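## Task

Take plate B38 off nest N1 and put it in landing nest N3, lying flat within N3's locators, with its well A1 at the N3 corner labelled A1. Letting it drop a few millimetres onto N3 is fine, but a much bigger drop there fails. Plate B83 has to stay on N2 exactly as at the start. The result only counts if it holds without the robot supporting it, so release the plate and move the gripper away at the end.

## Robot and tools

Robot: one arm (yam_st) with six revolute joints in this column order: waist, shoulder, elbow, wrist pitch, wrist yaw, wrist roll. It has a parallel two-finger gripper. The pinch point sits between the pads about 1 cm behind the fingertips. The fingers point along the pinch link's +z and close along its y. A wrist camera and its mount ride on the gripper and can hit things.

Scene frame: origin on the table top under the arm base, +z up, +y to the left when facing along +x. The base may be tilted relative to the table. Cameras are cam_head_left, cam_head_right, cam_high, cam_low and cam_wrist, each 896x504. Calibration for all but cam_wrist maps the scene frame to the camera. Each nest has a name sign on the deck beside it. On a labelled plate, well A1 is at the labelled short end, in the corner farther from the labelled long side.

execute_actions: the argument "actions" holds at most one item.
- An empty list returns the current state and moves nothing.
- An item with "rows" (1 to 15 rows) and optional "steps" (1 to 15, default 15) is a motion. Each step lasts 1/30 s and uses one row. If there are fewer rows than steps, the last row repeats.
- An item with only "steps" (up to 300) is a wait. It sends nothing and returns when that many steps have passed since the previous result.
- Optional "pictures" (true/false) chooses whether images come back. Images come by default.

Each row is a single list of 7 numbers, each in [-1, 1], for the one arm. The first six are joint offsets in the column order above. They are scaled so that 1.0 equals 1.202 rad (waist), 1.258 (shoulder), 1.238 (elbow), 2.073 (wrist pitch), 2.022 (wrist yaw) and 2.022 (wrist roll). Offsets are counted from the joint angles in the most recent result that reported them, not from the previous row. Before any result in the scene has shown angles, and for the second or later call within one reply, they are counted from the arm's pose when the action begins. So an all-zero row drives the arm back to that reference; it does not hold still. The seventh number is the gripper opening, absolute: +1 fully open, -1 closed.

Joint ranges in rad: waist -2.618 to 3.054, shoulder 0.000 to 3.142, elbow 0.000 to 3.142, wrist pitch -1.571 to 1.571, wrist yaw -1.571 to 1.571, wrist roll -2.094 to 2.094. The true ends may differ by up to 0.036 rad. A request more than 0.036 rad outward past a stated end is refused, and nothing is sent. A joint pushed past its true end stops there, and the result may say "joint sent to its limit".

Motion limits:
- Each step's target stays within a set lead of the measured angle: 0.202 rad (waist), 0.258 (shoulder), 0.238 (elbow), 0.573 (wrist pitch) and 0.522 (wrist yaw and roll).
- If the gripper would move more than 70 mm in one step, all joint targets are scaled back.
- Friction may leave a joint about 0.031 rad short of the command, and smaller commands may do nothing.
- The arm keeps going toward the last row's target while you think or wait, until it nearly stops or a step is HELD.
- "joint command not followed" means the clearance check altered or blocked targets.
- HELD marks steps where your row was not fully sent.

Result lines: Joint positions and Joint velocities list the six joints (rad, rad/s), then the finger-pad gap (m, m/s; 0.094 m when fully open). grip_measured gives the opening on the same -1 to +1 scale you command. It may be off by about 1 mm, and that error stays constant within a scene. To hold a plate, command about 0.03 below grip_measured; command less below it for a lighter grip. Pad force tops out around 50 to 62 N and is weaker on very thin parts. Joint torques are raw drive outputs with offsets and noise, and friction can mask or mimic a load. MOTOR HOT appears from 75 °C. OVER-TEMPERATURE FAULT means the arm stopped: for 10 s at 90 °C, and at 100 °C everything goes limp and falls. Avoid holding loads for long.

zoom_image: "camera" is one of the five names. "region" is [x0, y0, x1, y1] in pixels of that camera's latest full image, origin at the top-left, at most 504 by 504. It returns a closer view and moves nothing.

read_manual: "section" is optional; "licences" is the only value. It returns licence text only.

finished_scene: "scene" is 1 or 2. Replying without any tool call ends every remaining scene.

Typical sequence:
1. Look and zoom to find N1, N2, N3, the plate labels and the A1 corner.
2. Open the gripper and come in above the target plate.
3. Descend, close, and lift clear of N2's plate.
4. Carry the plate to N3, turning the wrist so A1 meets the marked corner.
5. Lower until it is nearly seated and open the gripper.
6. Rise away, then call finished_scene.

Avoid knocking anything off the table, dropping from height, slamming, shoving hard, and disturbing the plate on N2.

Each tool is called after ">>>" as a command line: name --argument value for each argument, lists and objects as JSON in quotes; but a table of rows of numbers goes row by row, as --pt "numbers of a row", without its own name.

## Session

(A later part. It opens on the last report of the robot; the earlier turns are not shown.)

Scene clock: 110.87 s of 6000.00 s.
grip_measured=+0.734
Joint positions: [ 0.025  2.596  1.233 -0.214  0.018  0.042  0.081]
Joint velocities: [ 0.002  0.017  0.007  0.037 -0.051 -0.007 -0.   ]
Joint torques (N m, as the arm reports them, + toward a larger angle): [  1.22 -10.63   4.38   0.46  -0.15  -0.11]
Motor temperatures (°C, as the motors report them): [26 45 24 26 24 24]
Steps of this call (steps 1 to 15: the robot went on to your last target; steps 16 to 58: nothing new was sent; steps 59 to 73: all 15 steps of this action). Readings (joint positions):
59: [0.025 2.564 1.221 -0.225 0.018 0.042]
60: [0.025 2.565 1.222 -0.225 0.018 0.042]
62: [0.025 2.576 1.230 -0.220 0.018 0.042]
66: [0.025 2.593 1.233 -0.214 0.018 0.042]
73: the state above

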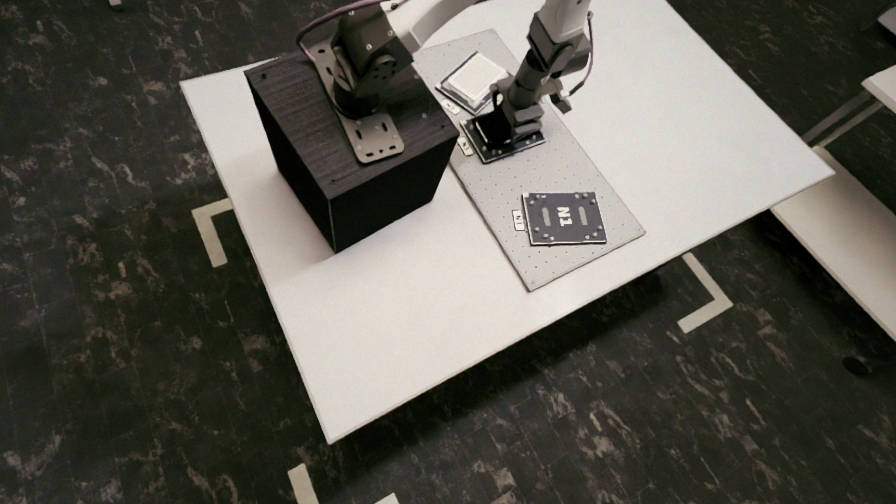

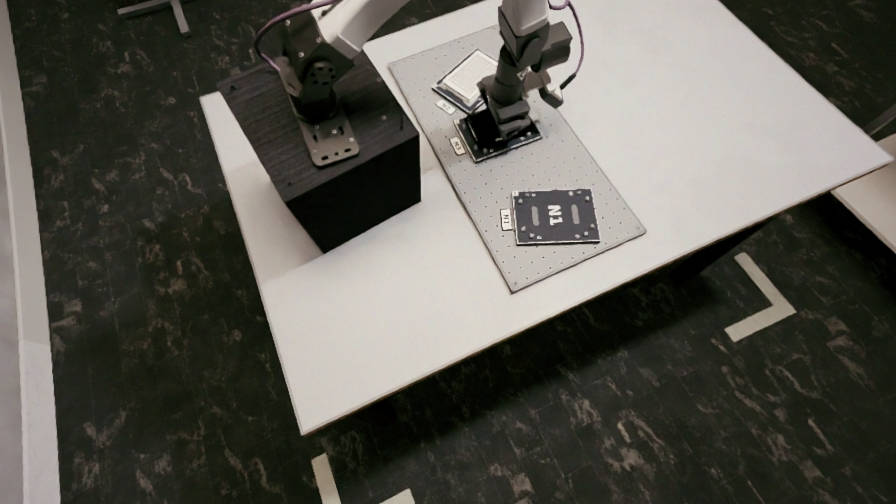

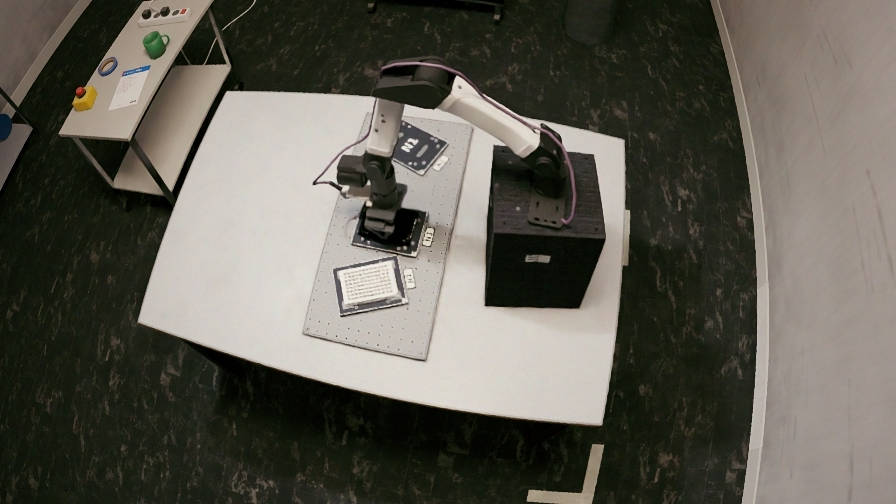

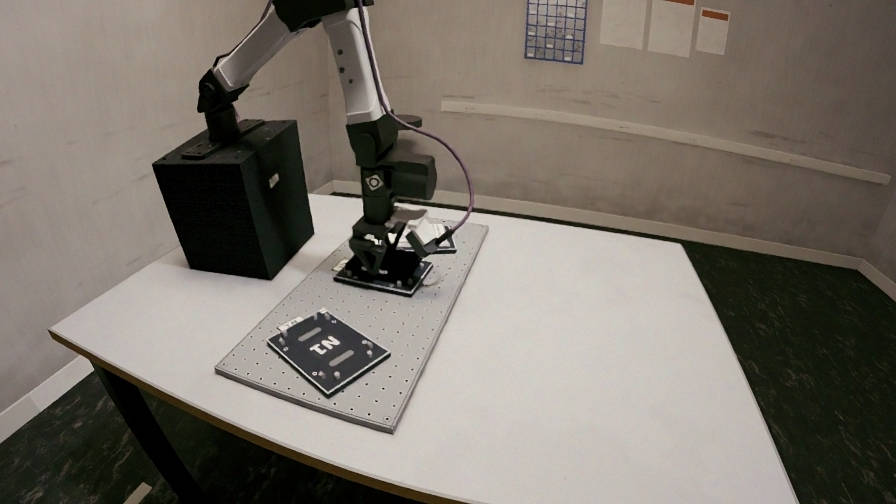

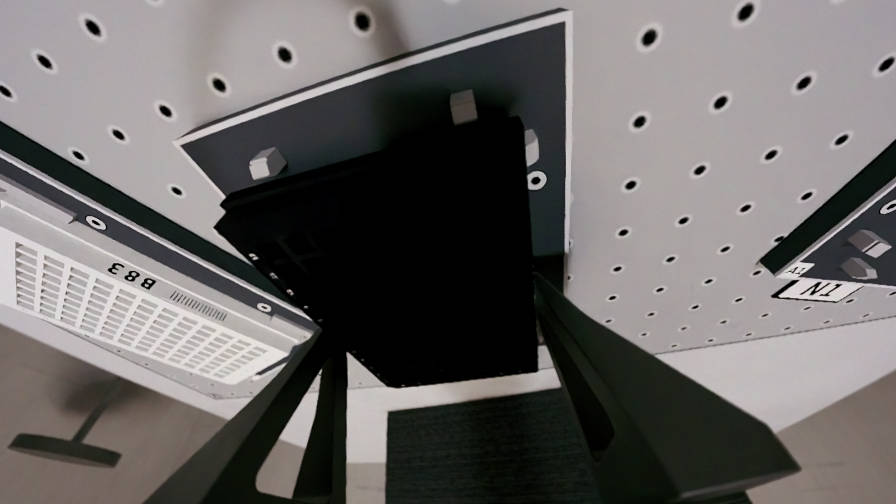

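>>> execute_actions --actions '[{"rows":[[0,0.01,0.01,0.003,0,0,0.7],[0,0.02,0.02,0.006,0,0,0.7],[0,0.032,0.02,0.009,0,0,0.7]],"steps":15}]'

>>> zoom_image --camera "cam_low" --region '[300, 180, 480, 320]'

>>> zoom_image --camera "cam_head_right" --region '[420, 60, 600, 190]'

Scene clock: 113.23 s of 6000.00 s.
grip_measured=+0.734
Joint positions: [ 0.025  2.613  1.239 -0.204  0.018  0.042  0.081]
Joint velocities: [-0.007 -0.002 -0.012 -0.095  0.037  0.051  0.   ]
Joint torques (N m, as the arm reports them, + toward a larger angle): [  1.24 -10.15   4.5    0.49  -0.14  -0.13]
Motor temperatures (°C, as the motors report them): [26 45 24 26 24 24]
Steps of this call (steps 1 to 15: the robot went on to your last target; steps 16 to 56: nothing new was sent; steps 57 to 71: all 15 steps of this action). Readings (joint positions):
57: [0.025 2.596 1.233 -0.214 0.018 0.042]
58: [0.025 2.596 1.233 -0.213 0.018 0.042]
60: [0.025 2.602 1.236 -0.210 0.018 0.042]
64: [0.025 2.613 1.239 -0.204 0.018 0.042]
71: the state above

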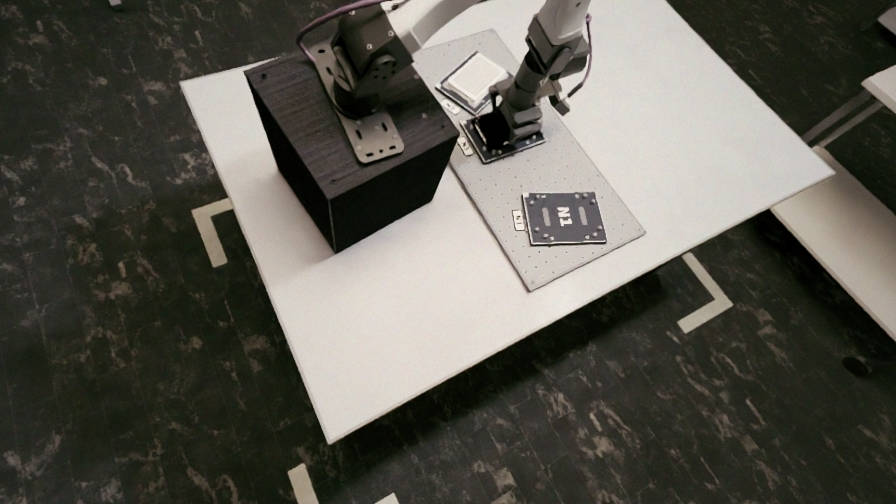

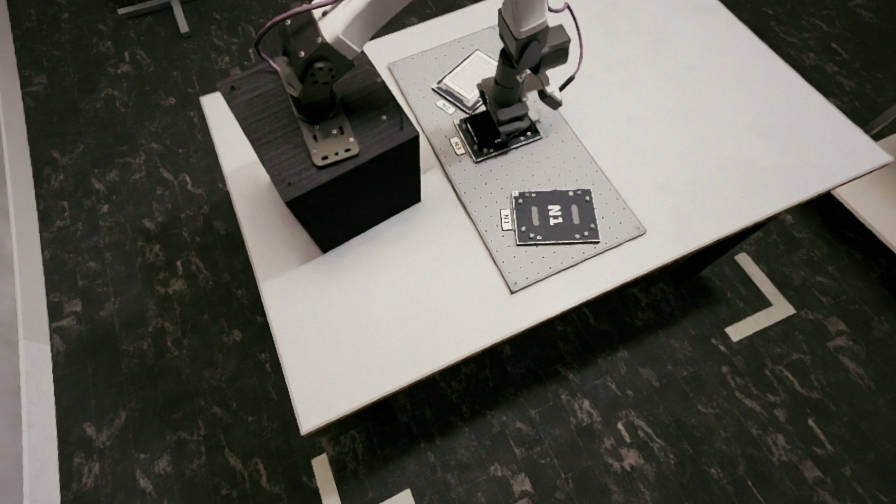

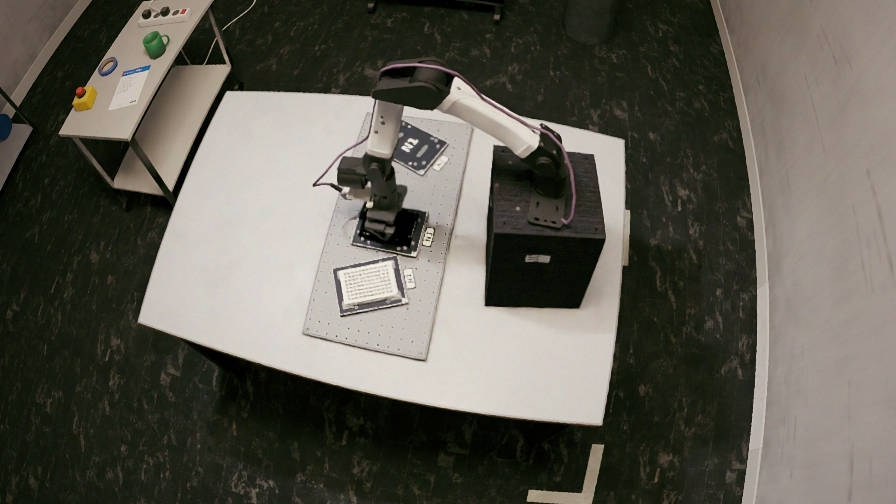

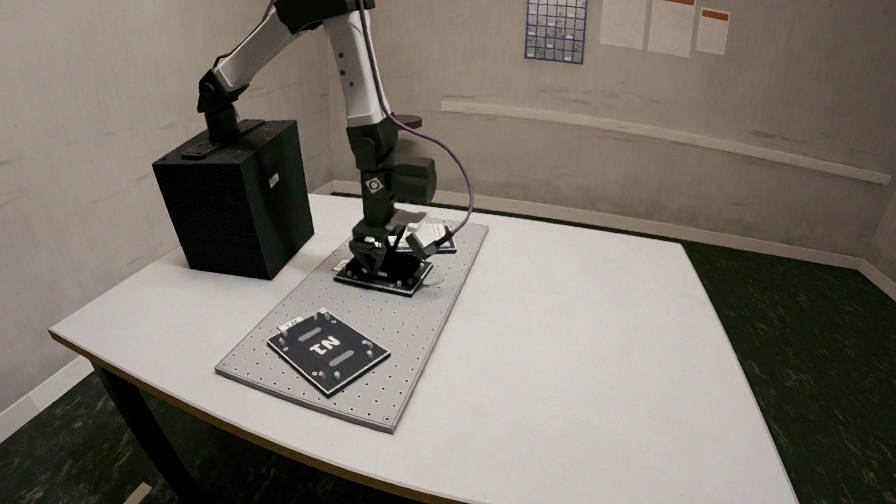

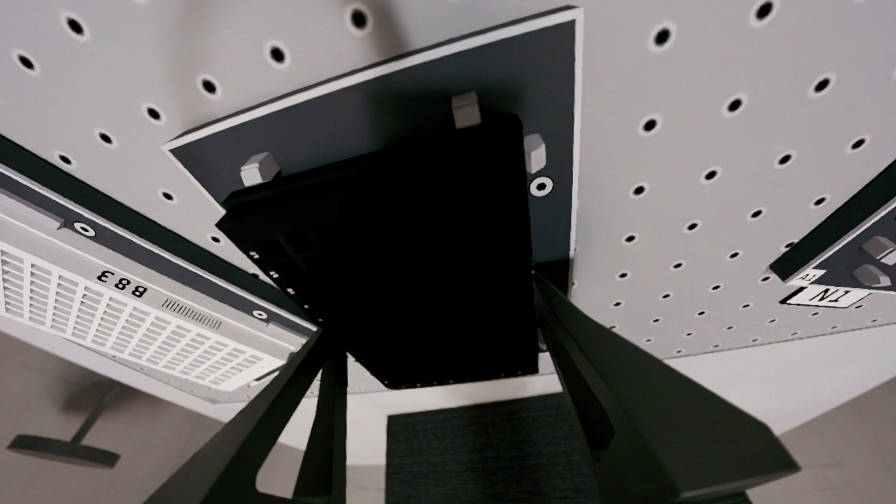

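Region (300, 180, 480, 320) of cam_low's 896x504 image, scaled by 2.800, with more detail than that image has.

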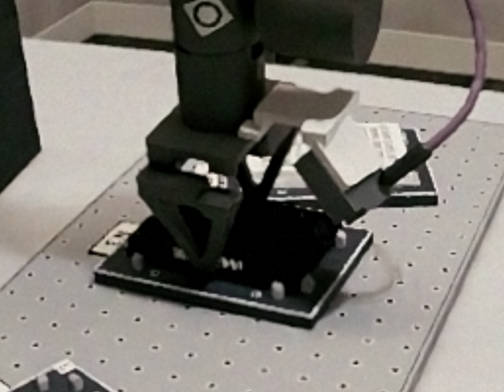

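Region (420, 60, 600, 190) of cam_head_right's 896x504 image, scaled by 2.800, with more detail than that image has.

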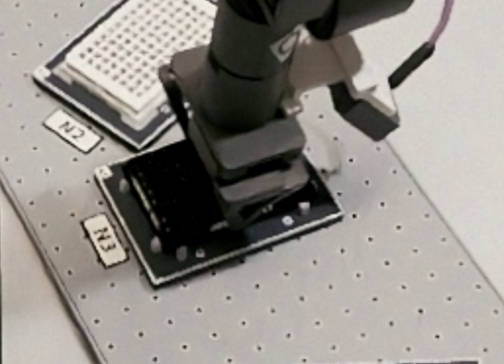

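>>> execute_actions --actions '[{"rows":[[0,0.012,0.008,0.003,0,0,0.7],[0,0.024,0.016,0.006,0,0,0.7],[0,0.034,0.018,0.008,0,0,0.7]],"steps":15}]'

>>> zoom_image --camera "cam_low" --region '[300, 180, 480, 320]'

>>> zoom_image --camera "cam_head_right" --region '[420, 60, 600, 190]'

Scene clock: 114.90 s of 6000.00 s.
grip_measured=+0.734
Joint positions: [ 0.025  2.63   1.245 -0.194  0.023  0.038  0.081]
Joint velocities: [ 0.002 -0.007 -0.012 -0.022 -0.022 -0.007 -0.001]
Joint torques (N m, as the arm reports them, + toward a larger angle): [ 1.24 -9.9   4.31  0.45 -0.19 -0.08]
Motor temperatures (°C, as the motors report them): [26 45 24 26 24 24]
Steps of this call (steps 1 to 15: the robot went on to your last target; steps 16 to 35: nothing new was sent; steps 36 to 50: all 15 steps of this action). Readings (joint positions):
36: [0.025 2.613 1.239 -0.204 0.018 0.042]
37: [0.025 2.613 1.239 -0.204 0.018 0.042]
39: [0.025 2.618 1.242 -0.203 0.019 0.042]
43: [0.025 2.630 1.245 -0.194 0.023 0.038]
50: the state above

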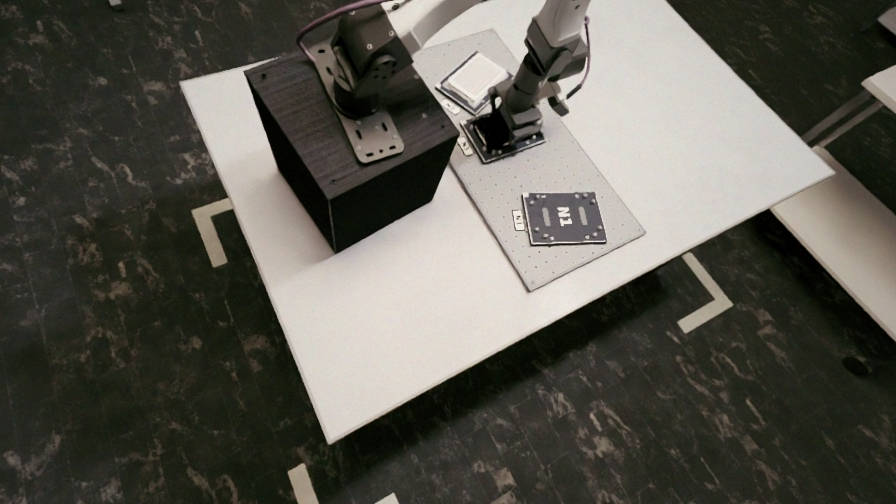

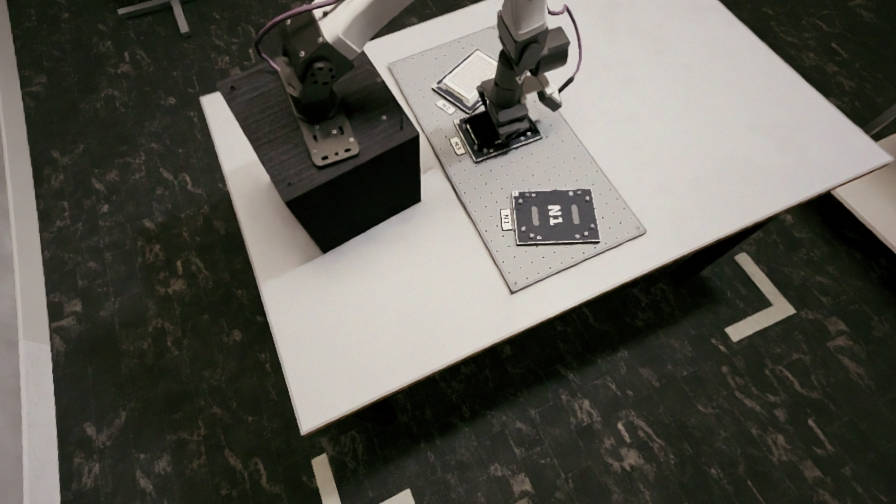

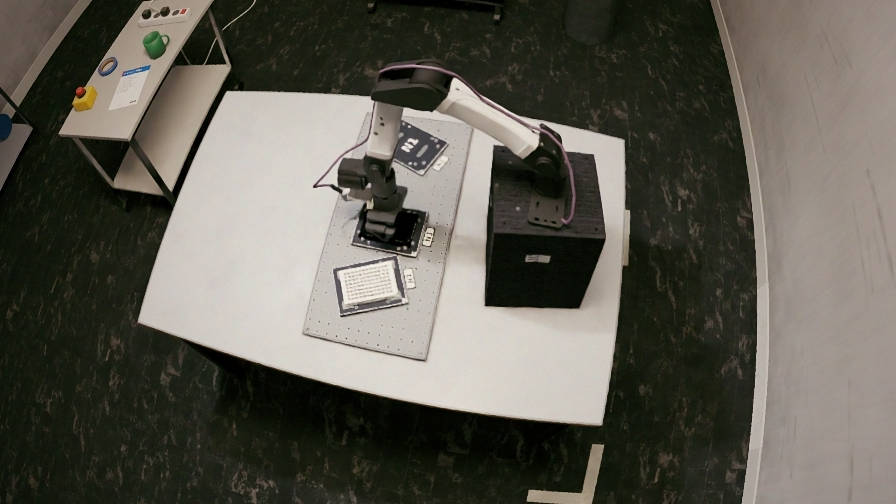

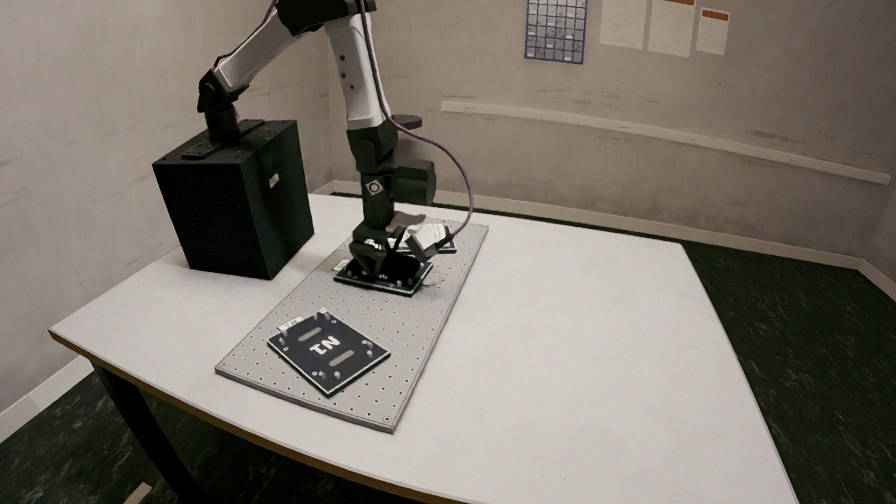

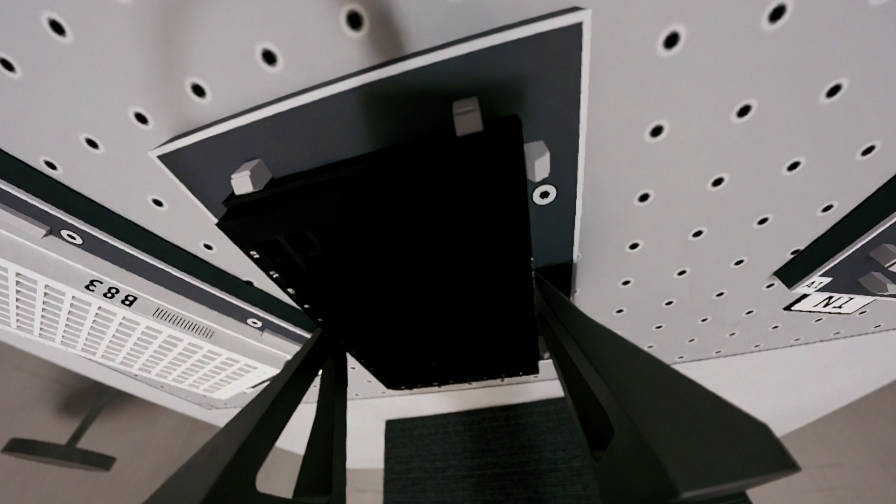

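Region (300, 180, 480, 320) of cam_low's 896x504 image, scaled by 2.800, with more detail than that image has.

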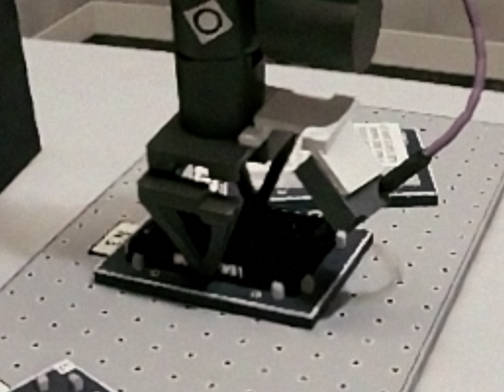

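Region (420, 60, 600, 190) of cam_head_right's 896x504 image, scaled by 2.800, with more detail than that image has.

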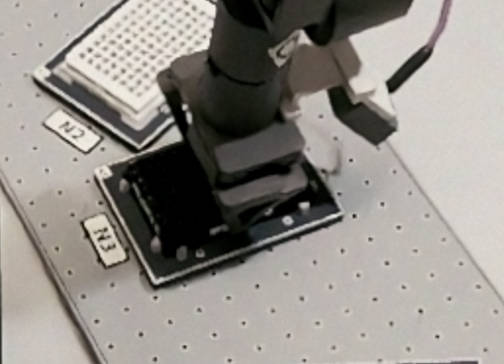

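>>> execute_actions --actions '[{"rows":[[0,0.015,0.008,0.004,0,0,0.7],[0,0.03,0.015,0.007,0,0,0.7]],"steps":15}]'

Scene clock: 118.83 s of 6000.00 s.
grip_measured=+0.734
Joint positions: [ 0.025  2.63   1.245 -0.194  0.023  0.038  0.081]
Joint velocities: [ 0.007 -0.002  0.007  0.037  0.022  0.022 -0.   ]
Joint torques (N m, as the arm reports them, + toward a larger angle): [ 1.22 -9.01  4.46  0.55 -0.14 -0.11]
Motor temperatures (°C, as the motors report them): [26 44 25 26 24 24]
Steps of this call (steps 1 to 15: the robot went on to your last target; steps 16 to 90: nothing new was sent; then 0.43 s passed at rest; steps 91 to 105: all 15 steps of this action). Readings (joint positions):
91: [0.025 2.630 1.245 -0.194 0.023 0.038]
92: [0.025 2.630 1.245 -0.194 0.023 0.038]
94: [0.025 2.630 1.245 -0.194 0.023 0.038]
98: [0.025 2.630 1.245 -0.194 0.023 0.038]
105: the state above

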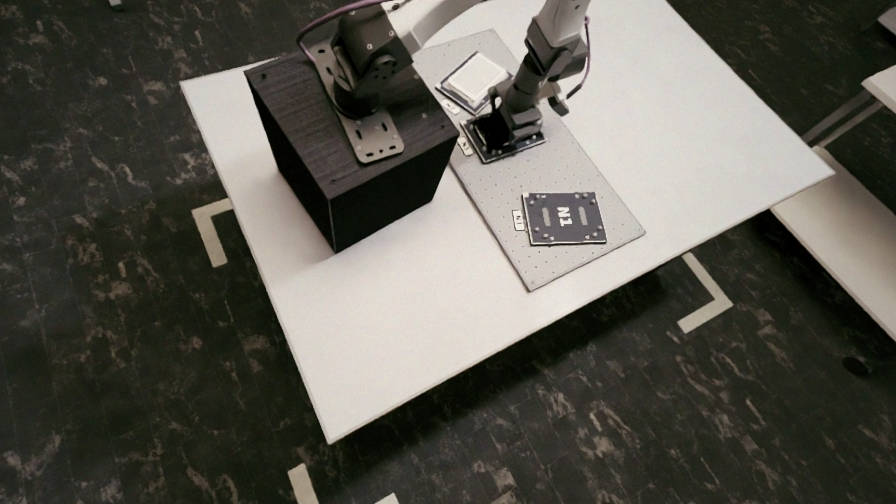

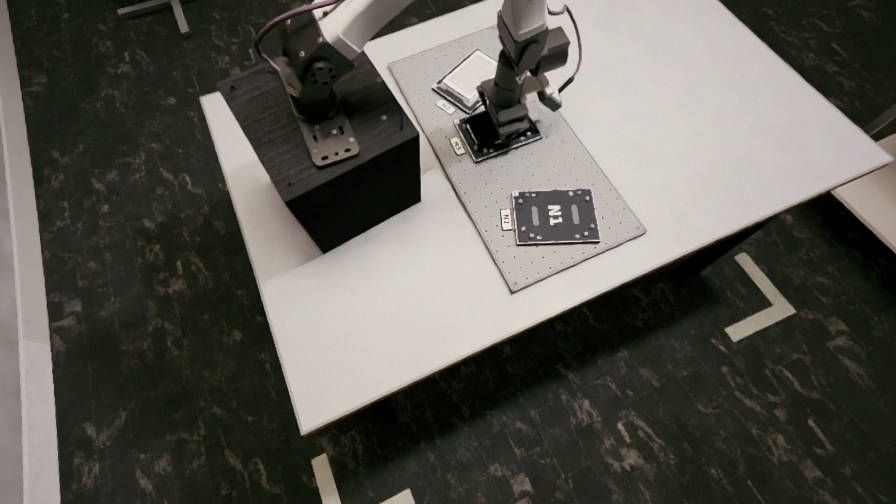

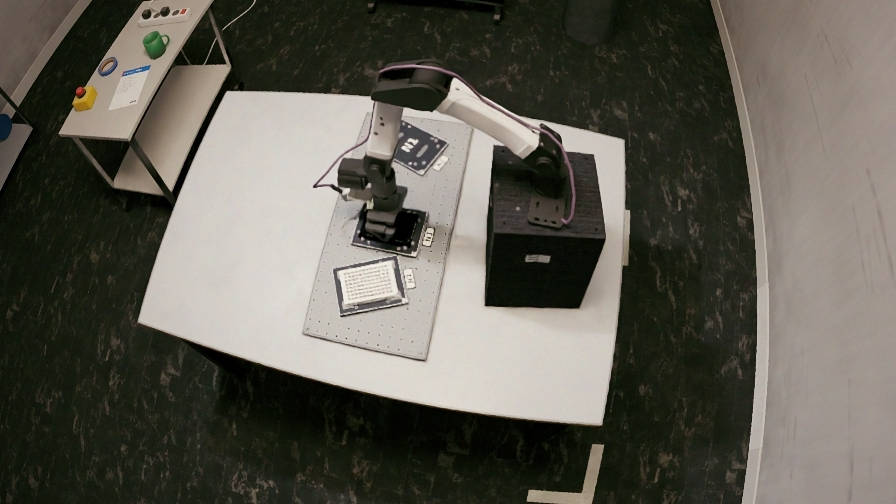

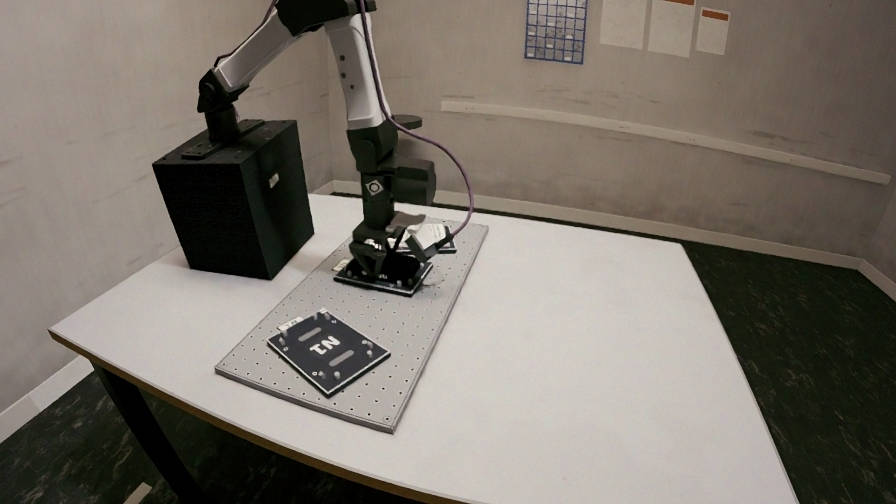

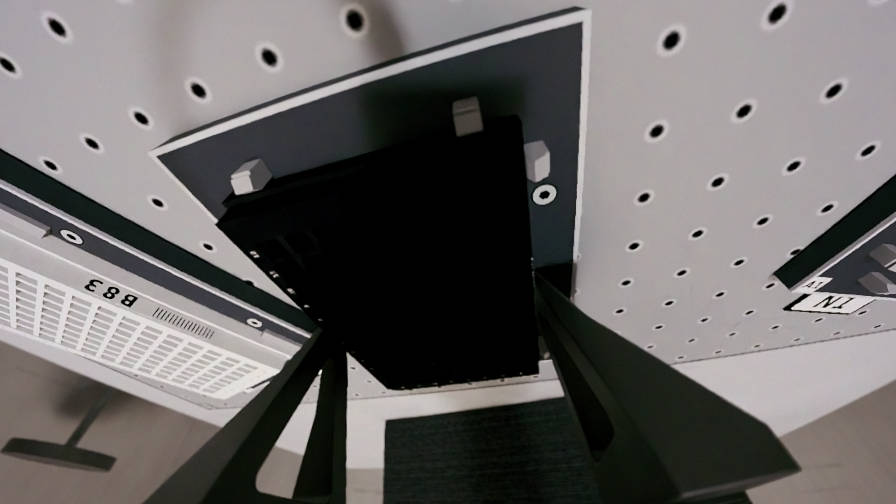

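No motion, torque shows contact; release.

>>> execute_actions --actions '[{"rows":[[0,0,0,0,0,0,0.74],[0,0,0,0,0,0,0.78],[0,0,0,0,0,0,0.82],[0,0,0,0,0,0,0.88],[0,0,0,0,0,0,0.94],[0,0,0,0,0,0,1],[0,0,0,0,0,0,1],[0,0,0,0,0,0,1],[0,-0.02,0,0.005,0,0,1],[0,-0.04,0,0.01,0,0,1],[0,-0.06,0,0.015,0,0,1],[0,-0.08,0,0.02,0,0,1],[0,-0.1,0,0.03,0,0,1],[0,-0.12,0,0.035,0,0,1]],"steps":15}]'

>>> execute_actions --actions '[{"rows":[[0,-0.05,0,0,0,0,1],[0,-0.1,0,0,0,0,1],[0,-0.15,0,0,0,0,1],[0,-0.2,0,0,0,0,1],[0,-0.25,0,0,0,0,1],[0,-0.3,0,0,0,0,1],[0,-0.35,0,0,0,0,1]],"steps":15}]'

>>> zoom_image --camera "cam_low" --region '[300,200,480,320]'

>>> zoom_image --camera "cam_head_right" --region '[420,60,600,190]'

Scene clock: 121.13 s of 6000.00 s.
grip_measured=+1.000
Joint positions: [ 0.025  2.546  1.245 -0.176  0.023  0.038  0.094]
Joint velocities: [-0.002 -0.72  -0.017  0.286 -0.066  0.007  0.   ]
Joint torques (N m, as the arm reports them, + toward a larger angle): [  1.17 -13.95   3.9    0.7   -0.13  -0.12]
Motor temperatures (°C, as the motors report them): [26 44 25 26 24 24]
Steps of this call (steps 1 to 15: the robot went on to your last target; steps 16 to 54: nothing new was sent; steps 55 to 69: all 15 steps of this action). Readings (joint positions):
55: [0.025 2.630 1.245 -0.194 0.023 0.038]
56: [0.025 2.630 1.245 -0.194 0.023 0.038]
58: [0.025 2.630 1.245 -0.194 0.023 0.038]
62: [0.025 2.630 1.245 -0.194 0.023 0.038]
69: the state above

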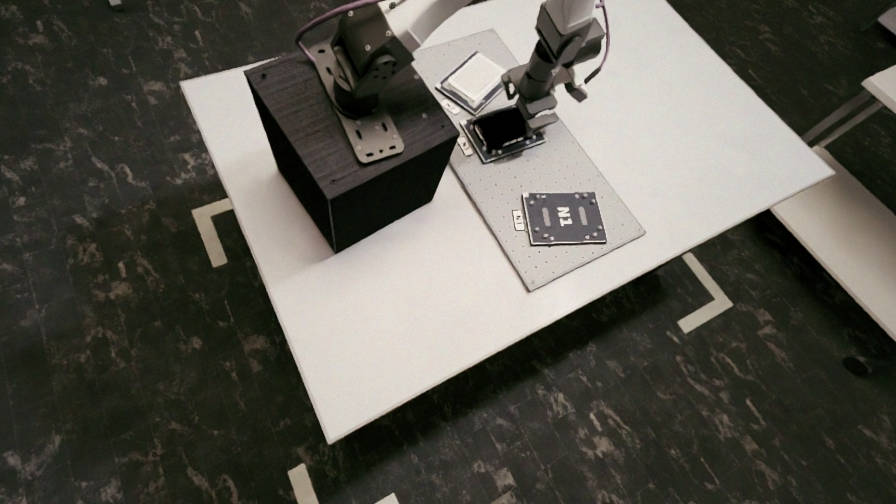

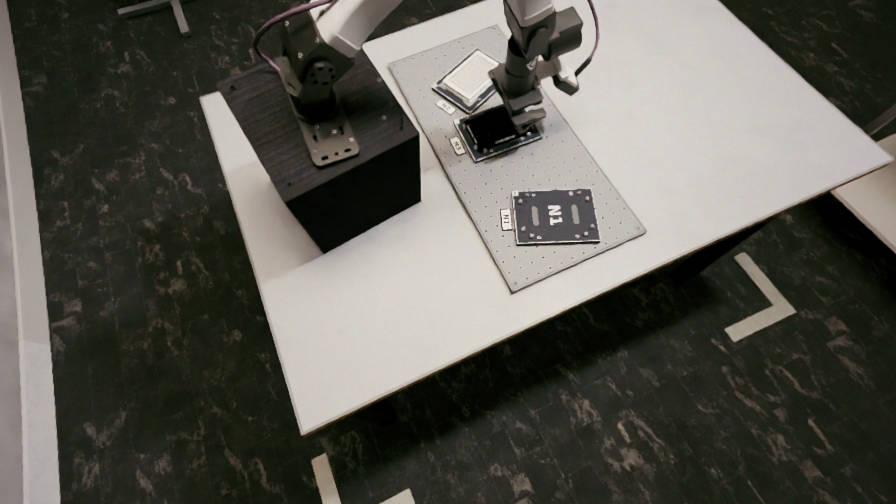

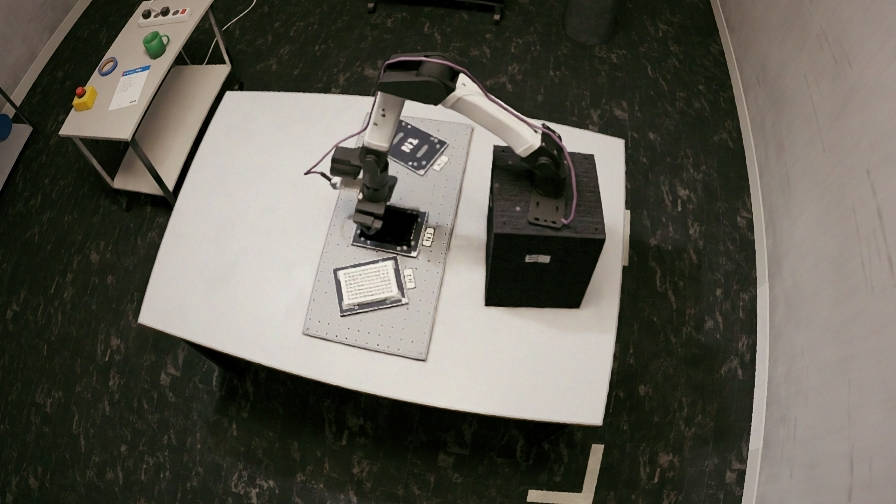

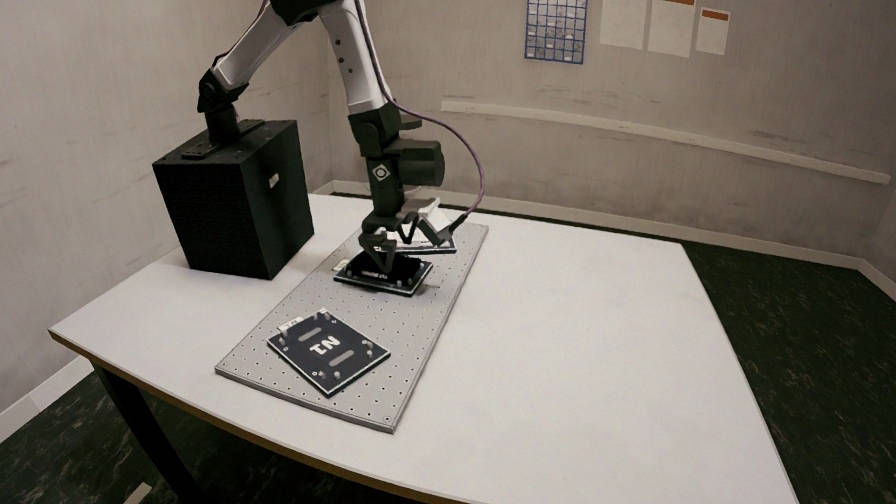

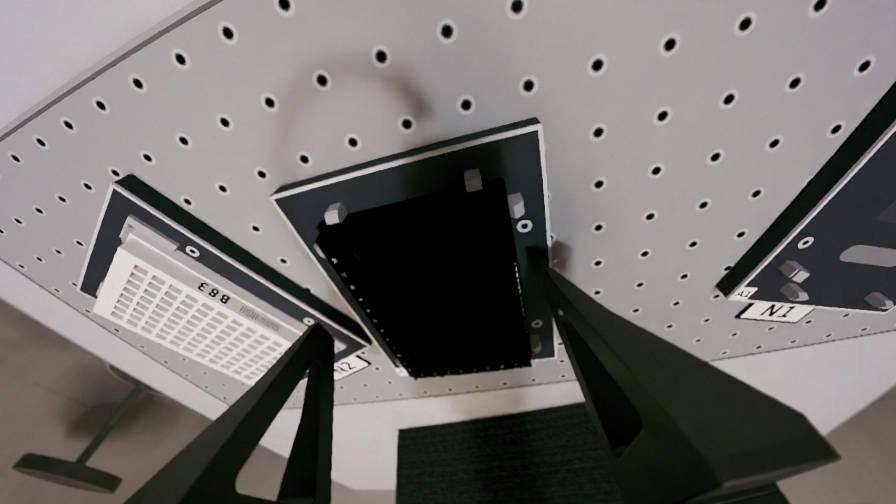

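Scene clock: 121.63 s of 6000.00 s.
grip_measured=+1.000
Joint positions: [ 0.025  2.08   1.256 -0.146  0.023  0.038  0.094]
Joint velocities: [-0.012  0.061 -0.007 -0.168 -0.066  0.066  0.   ]
Joint torques (N m, as the arm reports them, + toward a larger angle): [  1.27 -10.13   5.88   1.47  -0.16  -0.11]
Motor temperatures (°C, as the motors report them): [26 44 25 27 24 24]
Steps of this call (steps 1 to 15: all 15 steps of this action). Readings (joint positions):
1: [0.025 2.522 1.245 -0.170 0.023 0.038]
2: [0.025 2.496 1.245 -0.169 0.023 0.038]
4: [0.025 2.430 1.245 -0.180 0.023 0.038]
8: [0.025 2.241 1.245 -0.184 0.023 0.038]
15: the state above

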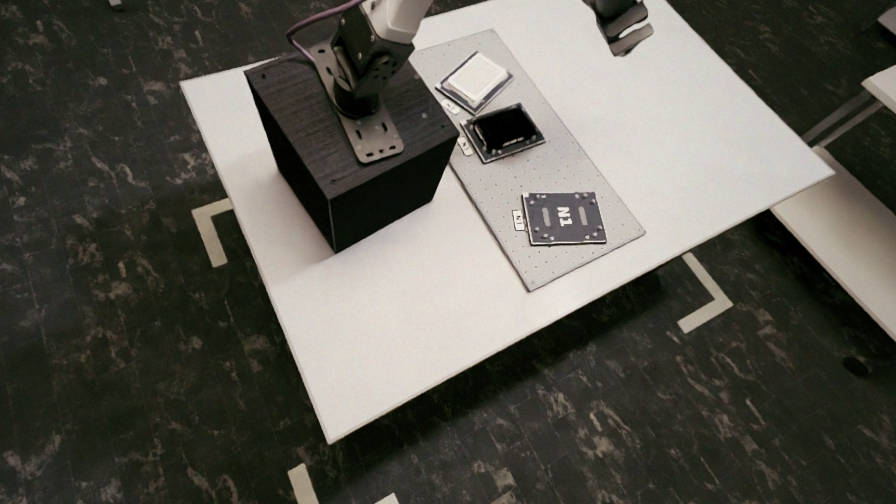

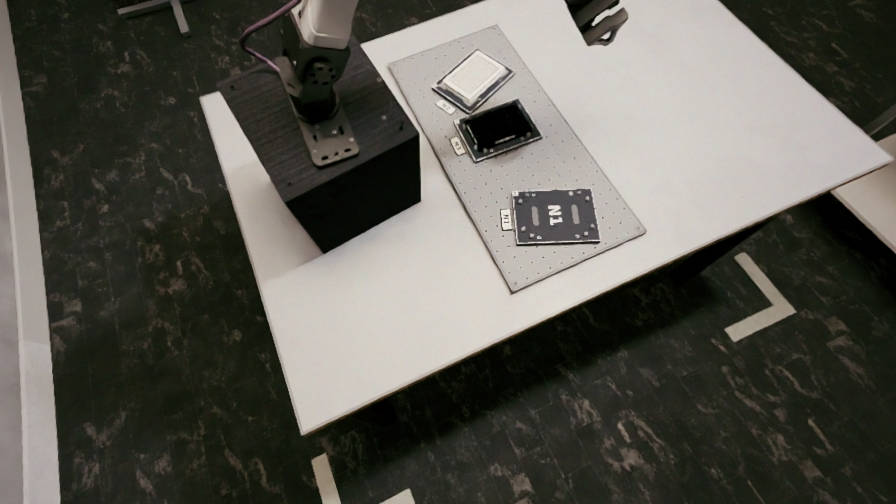

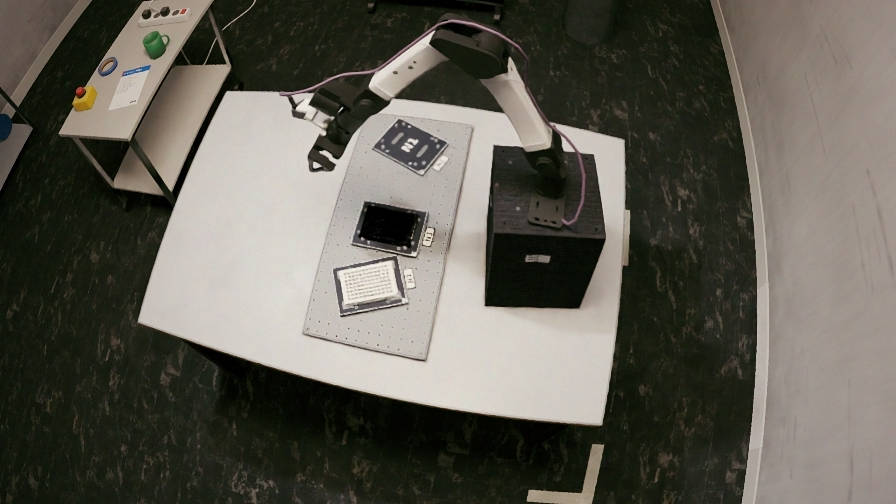

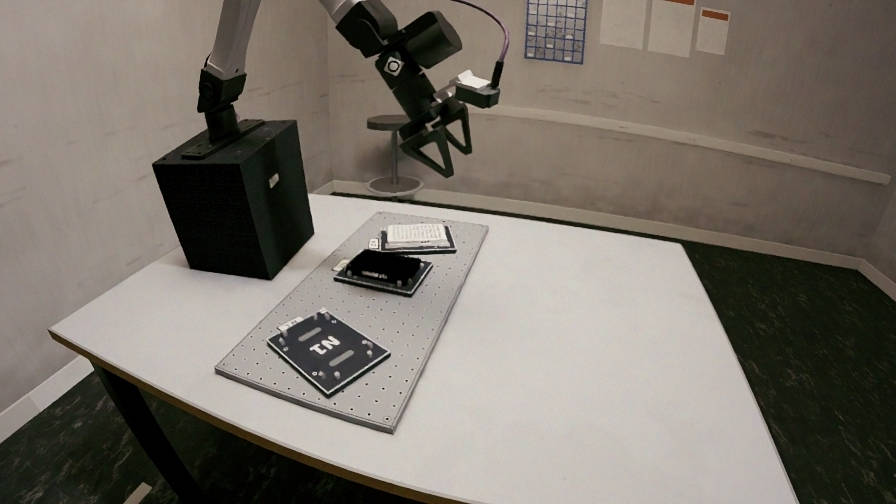

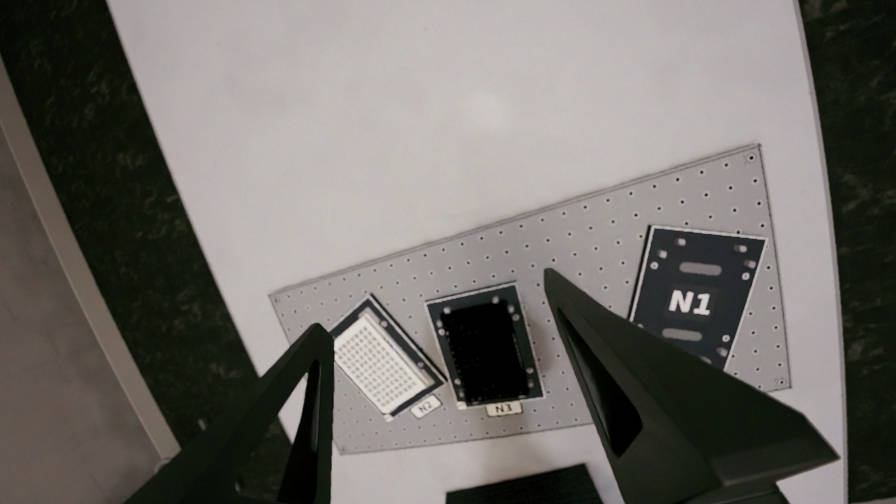

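Region (300, 200, 480, 320) of cam_low's 896x504 image, scaled by 2.800, with more detail than that image has.

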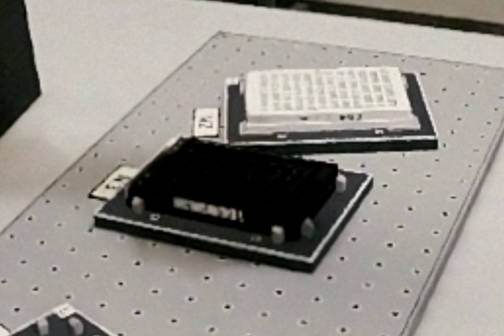

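Region (420, 60, 600, 190) of cam_head_right's 896x504 image, scaled by 2.800, with more detail than that image has.

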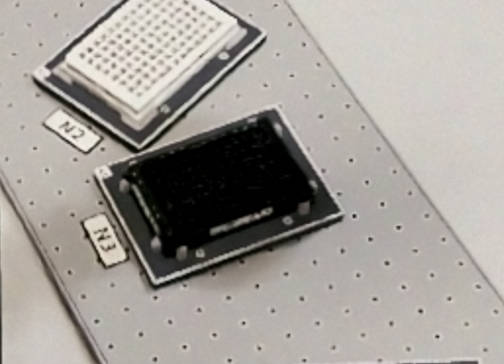

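>>> finished_scene --scene 1

The scene is finished: the task was done.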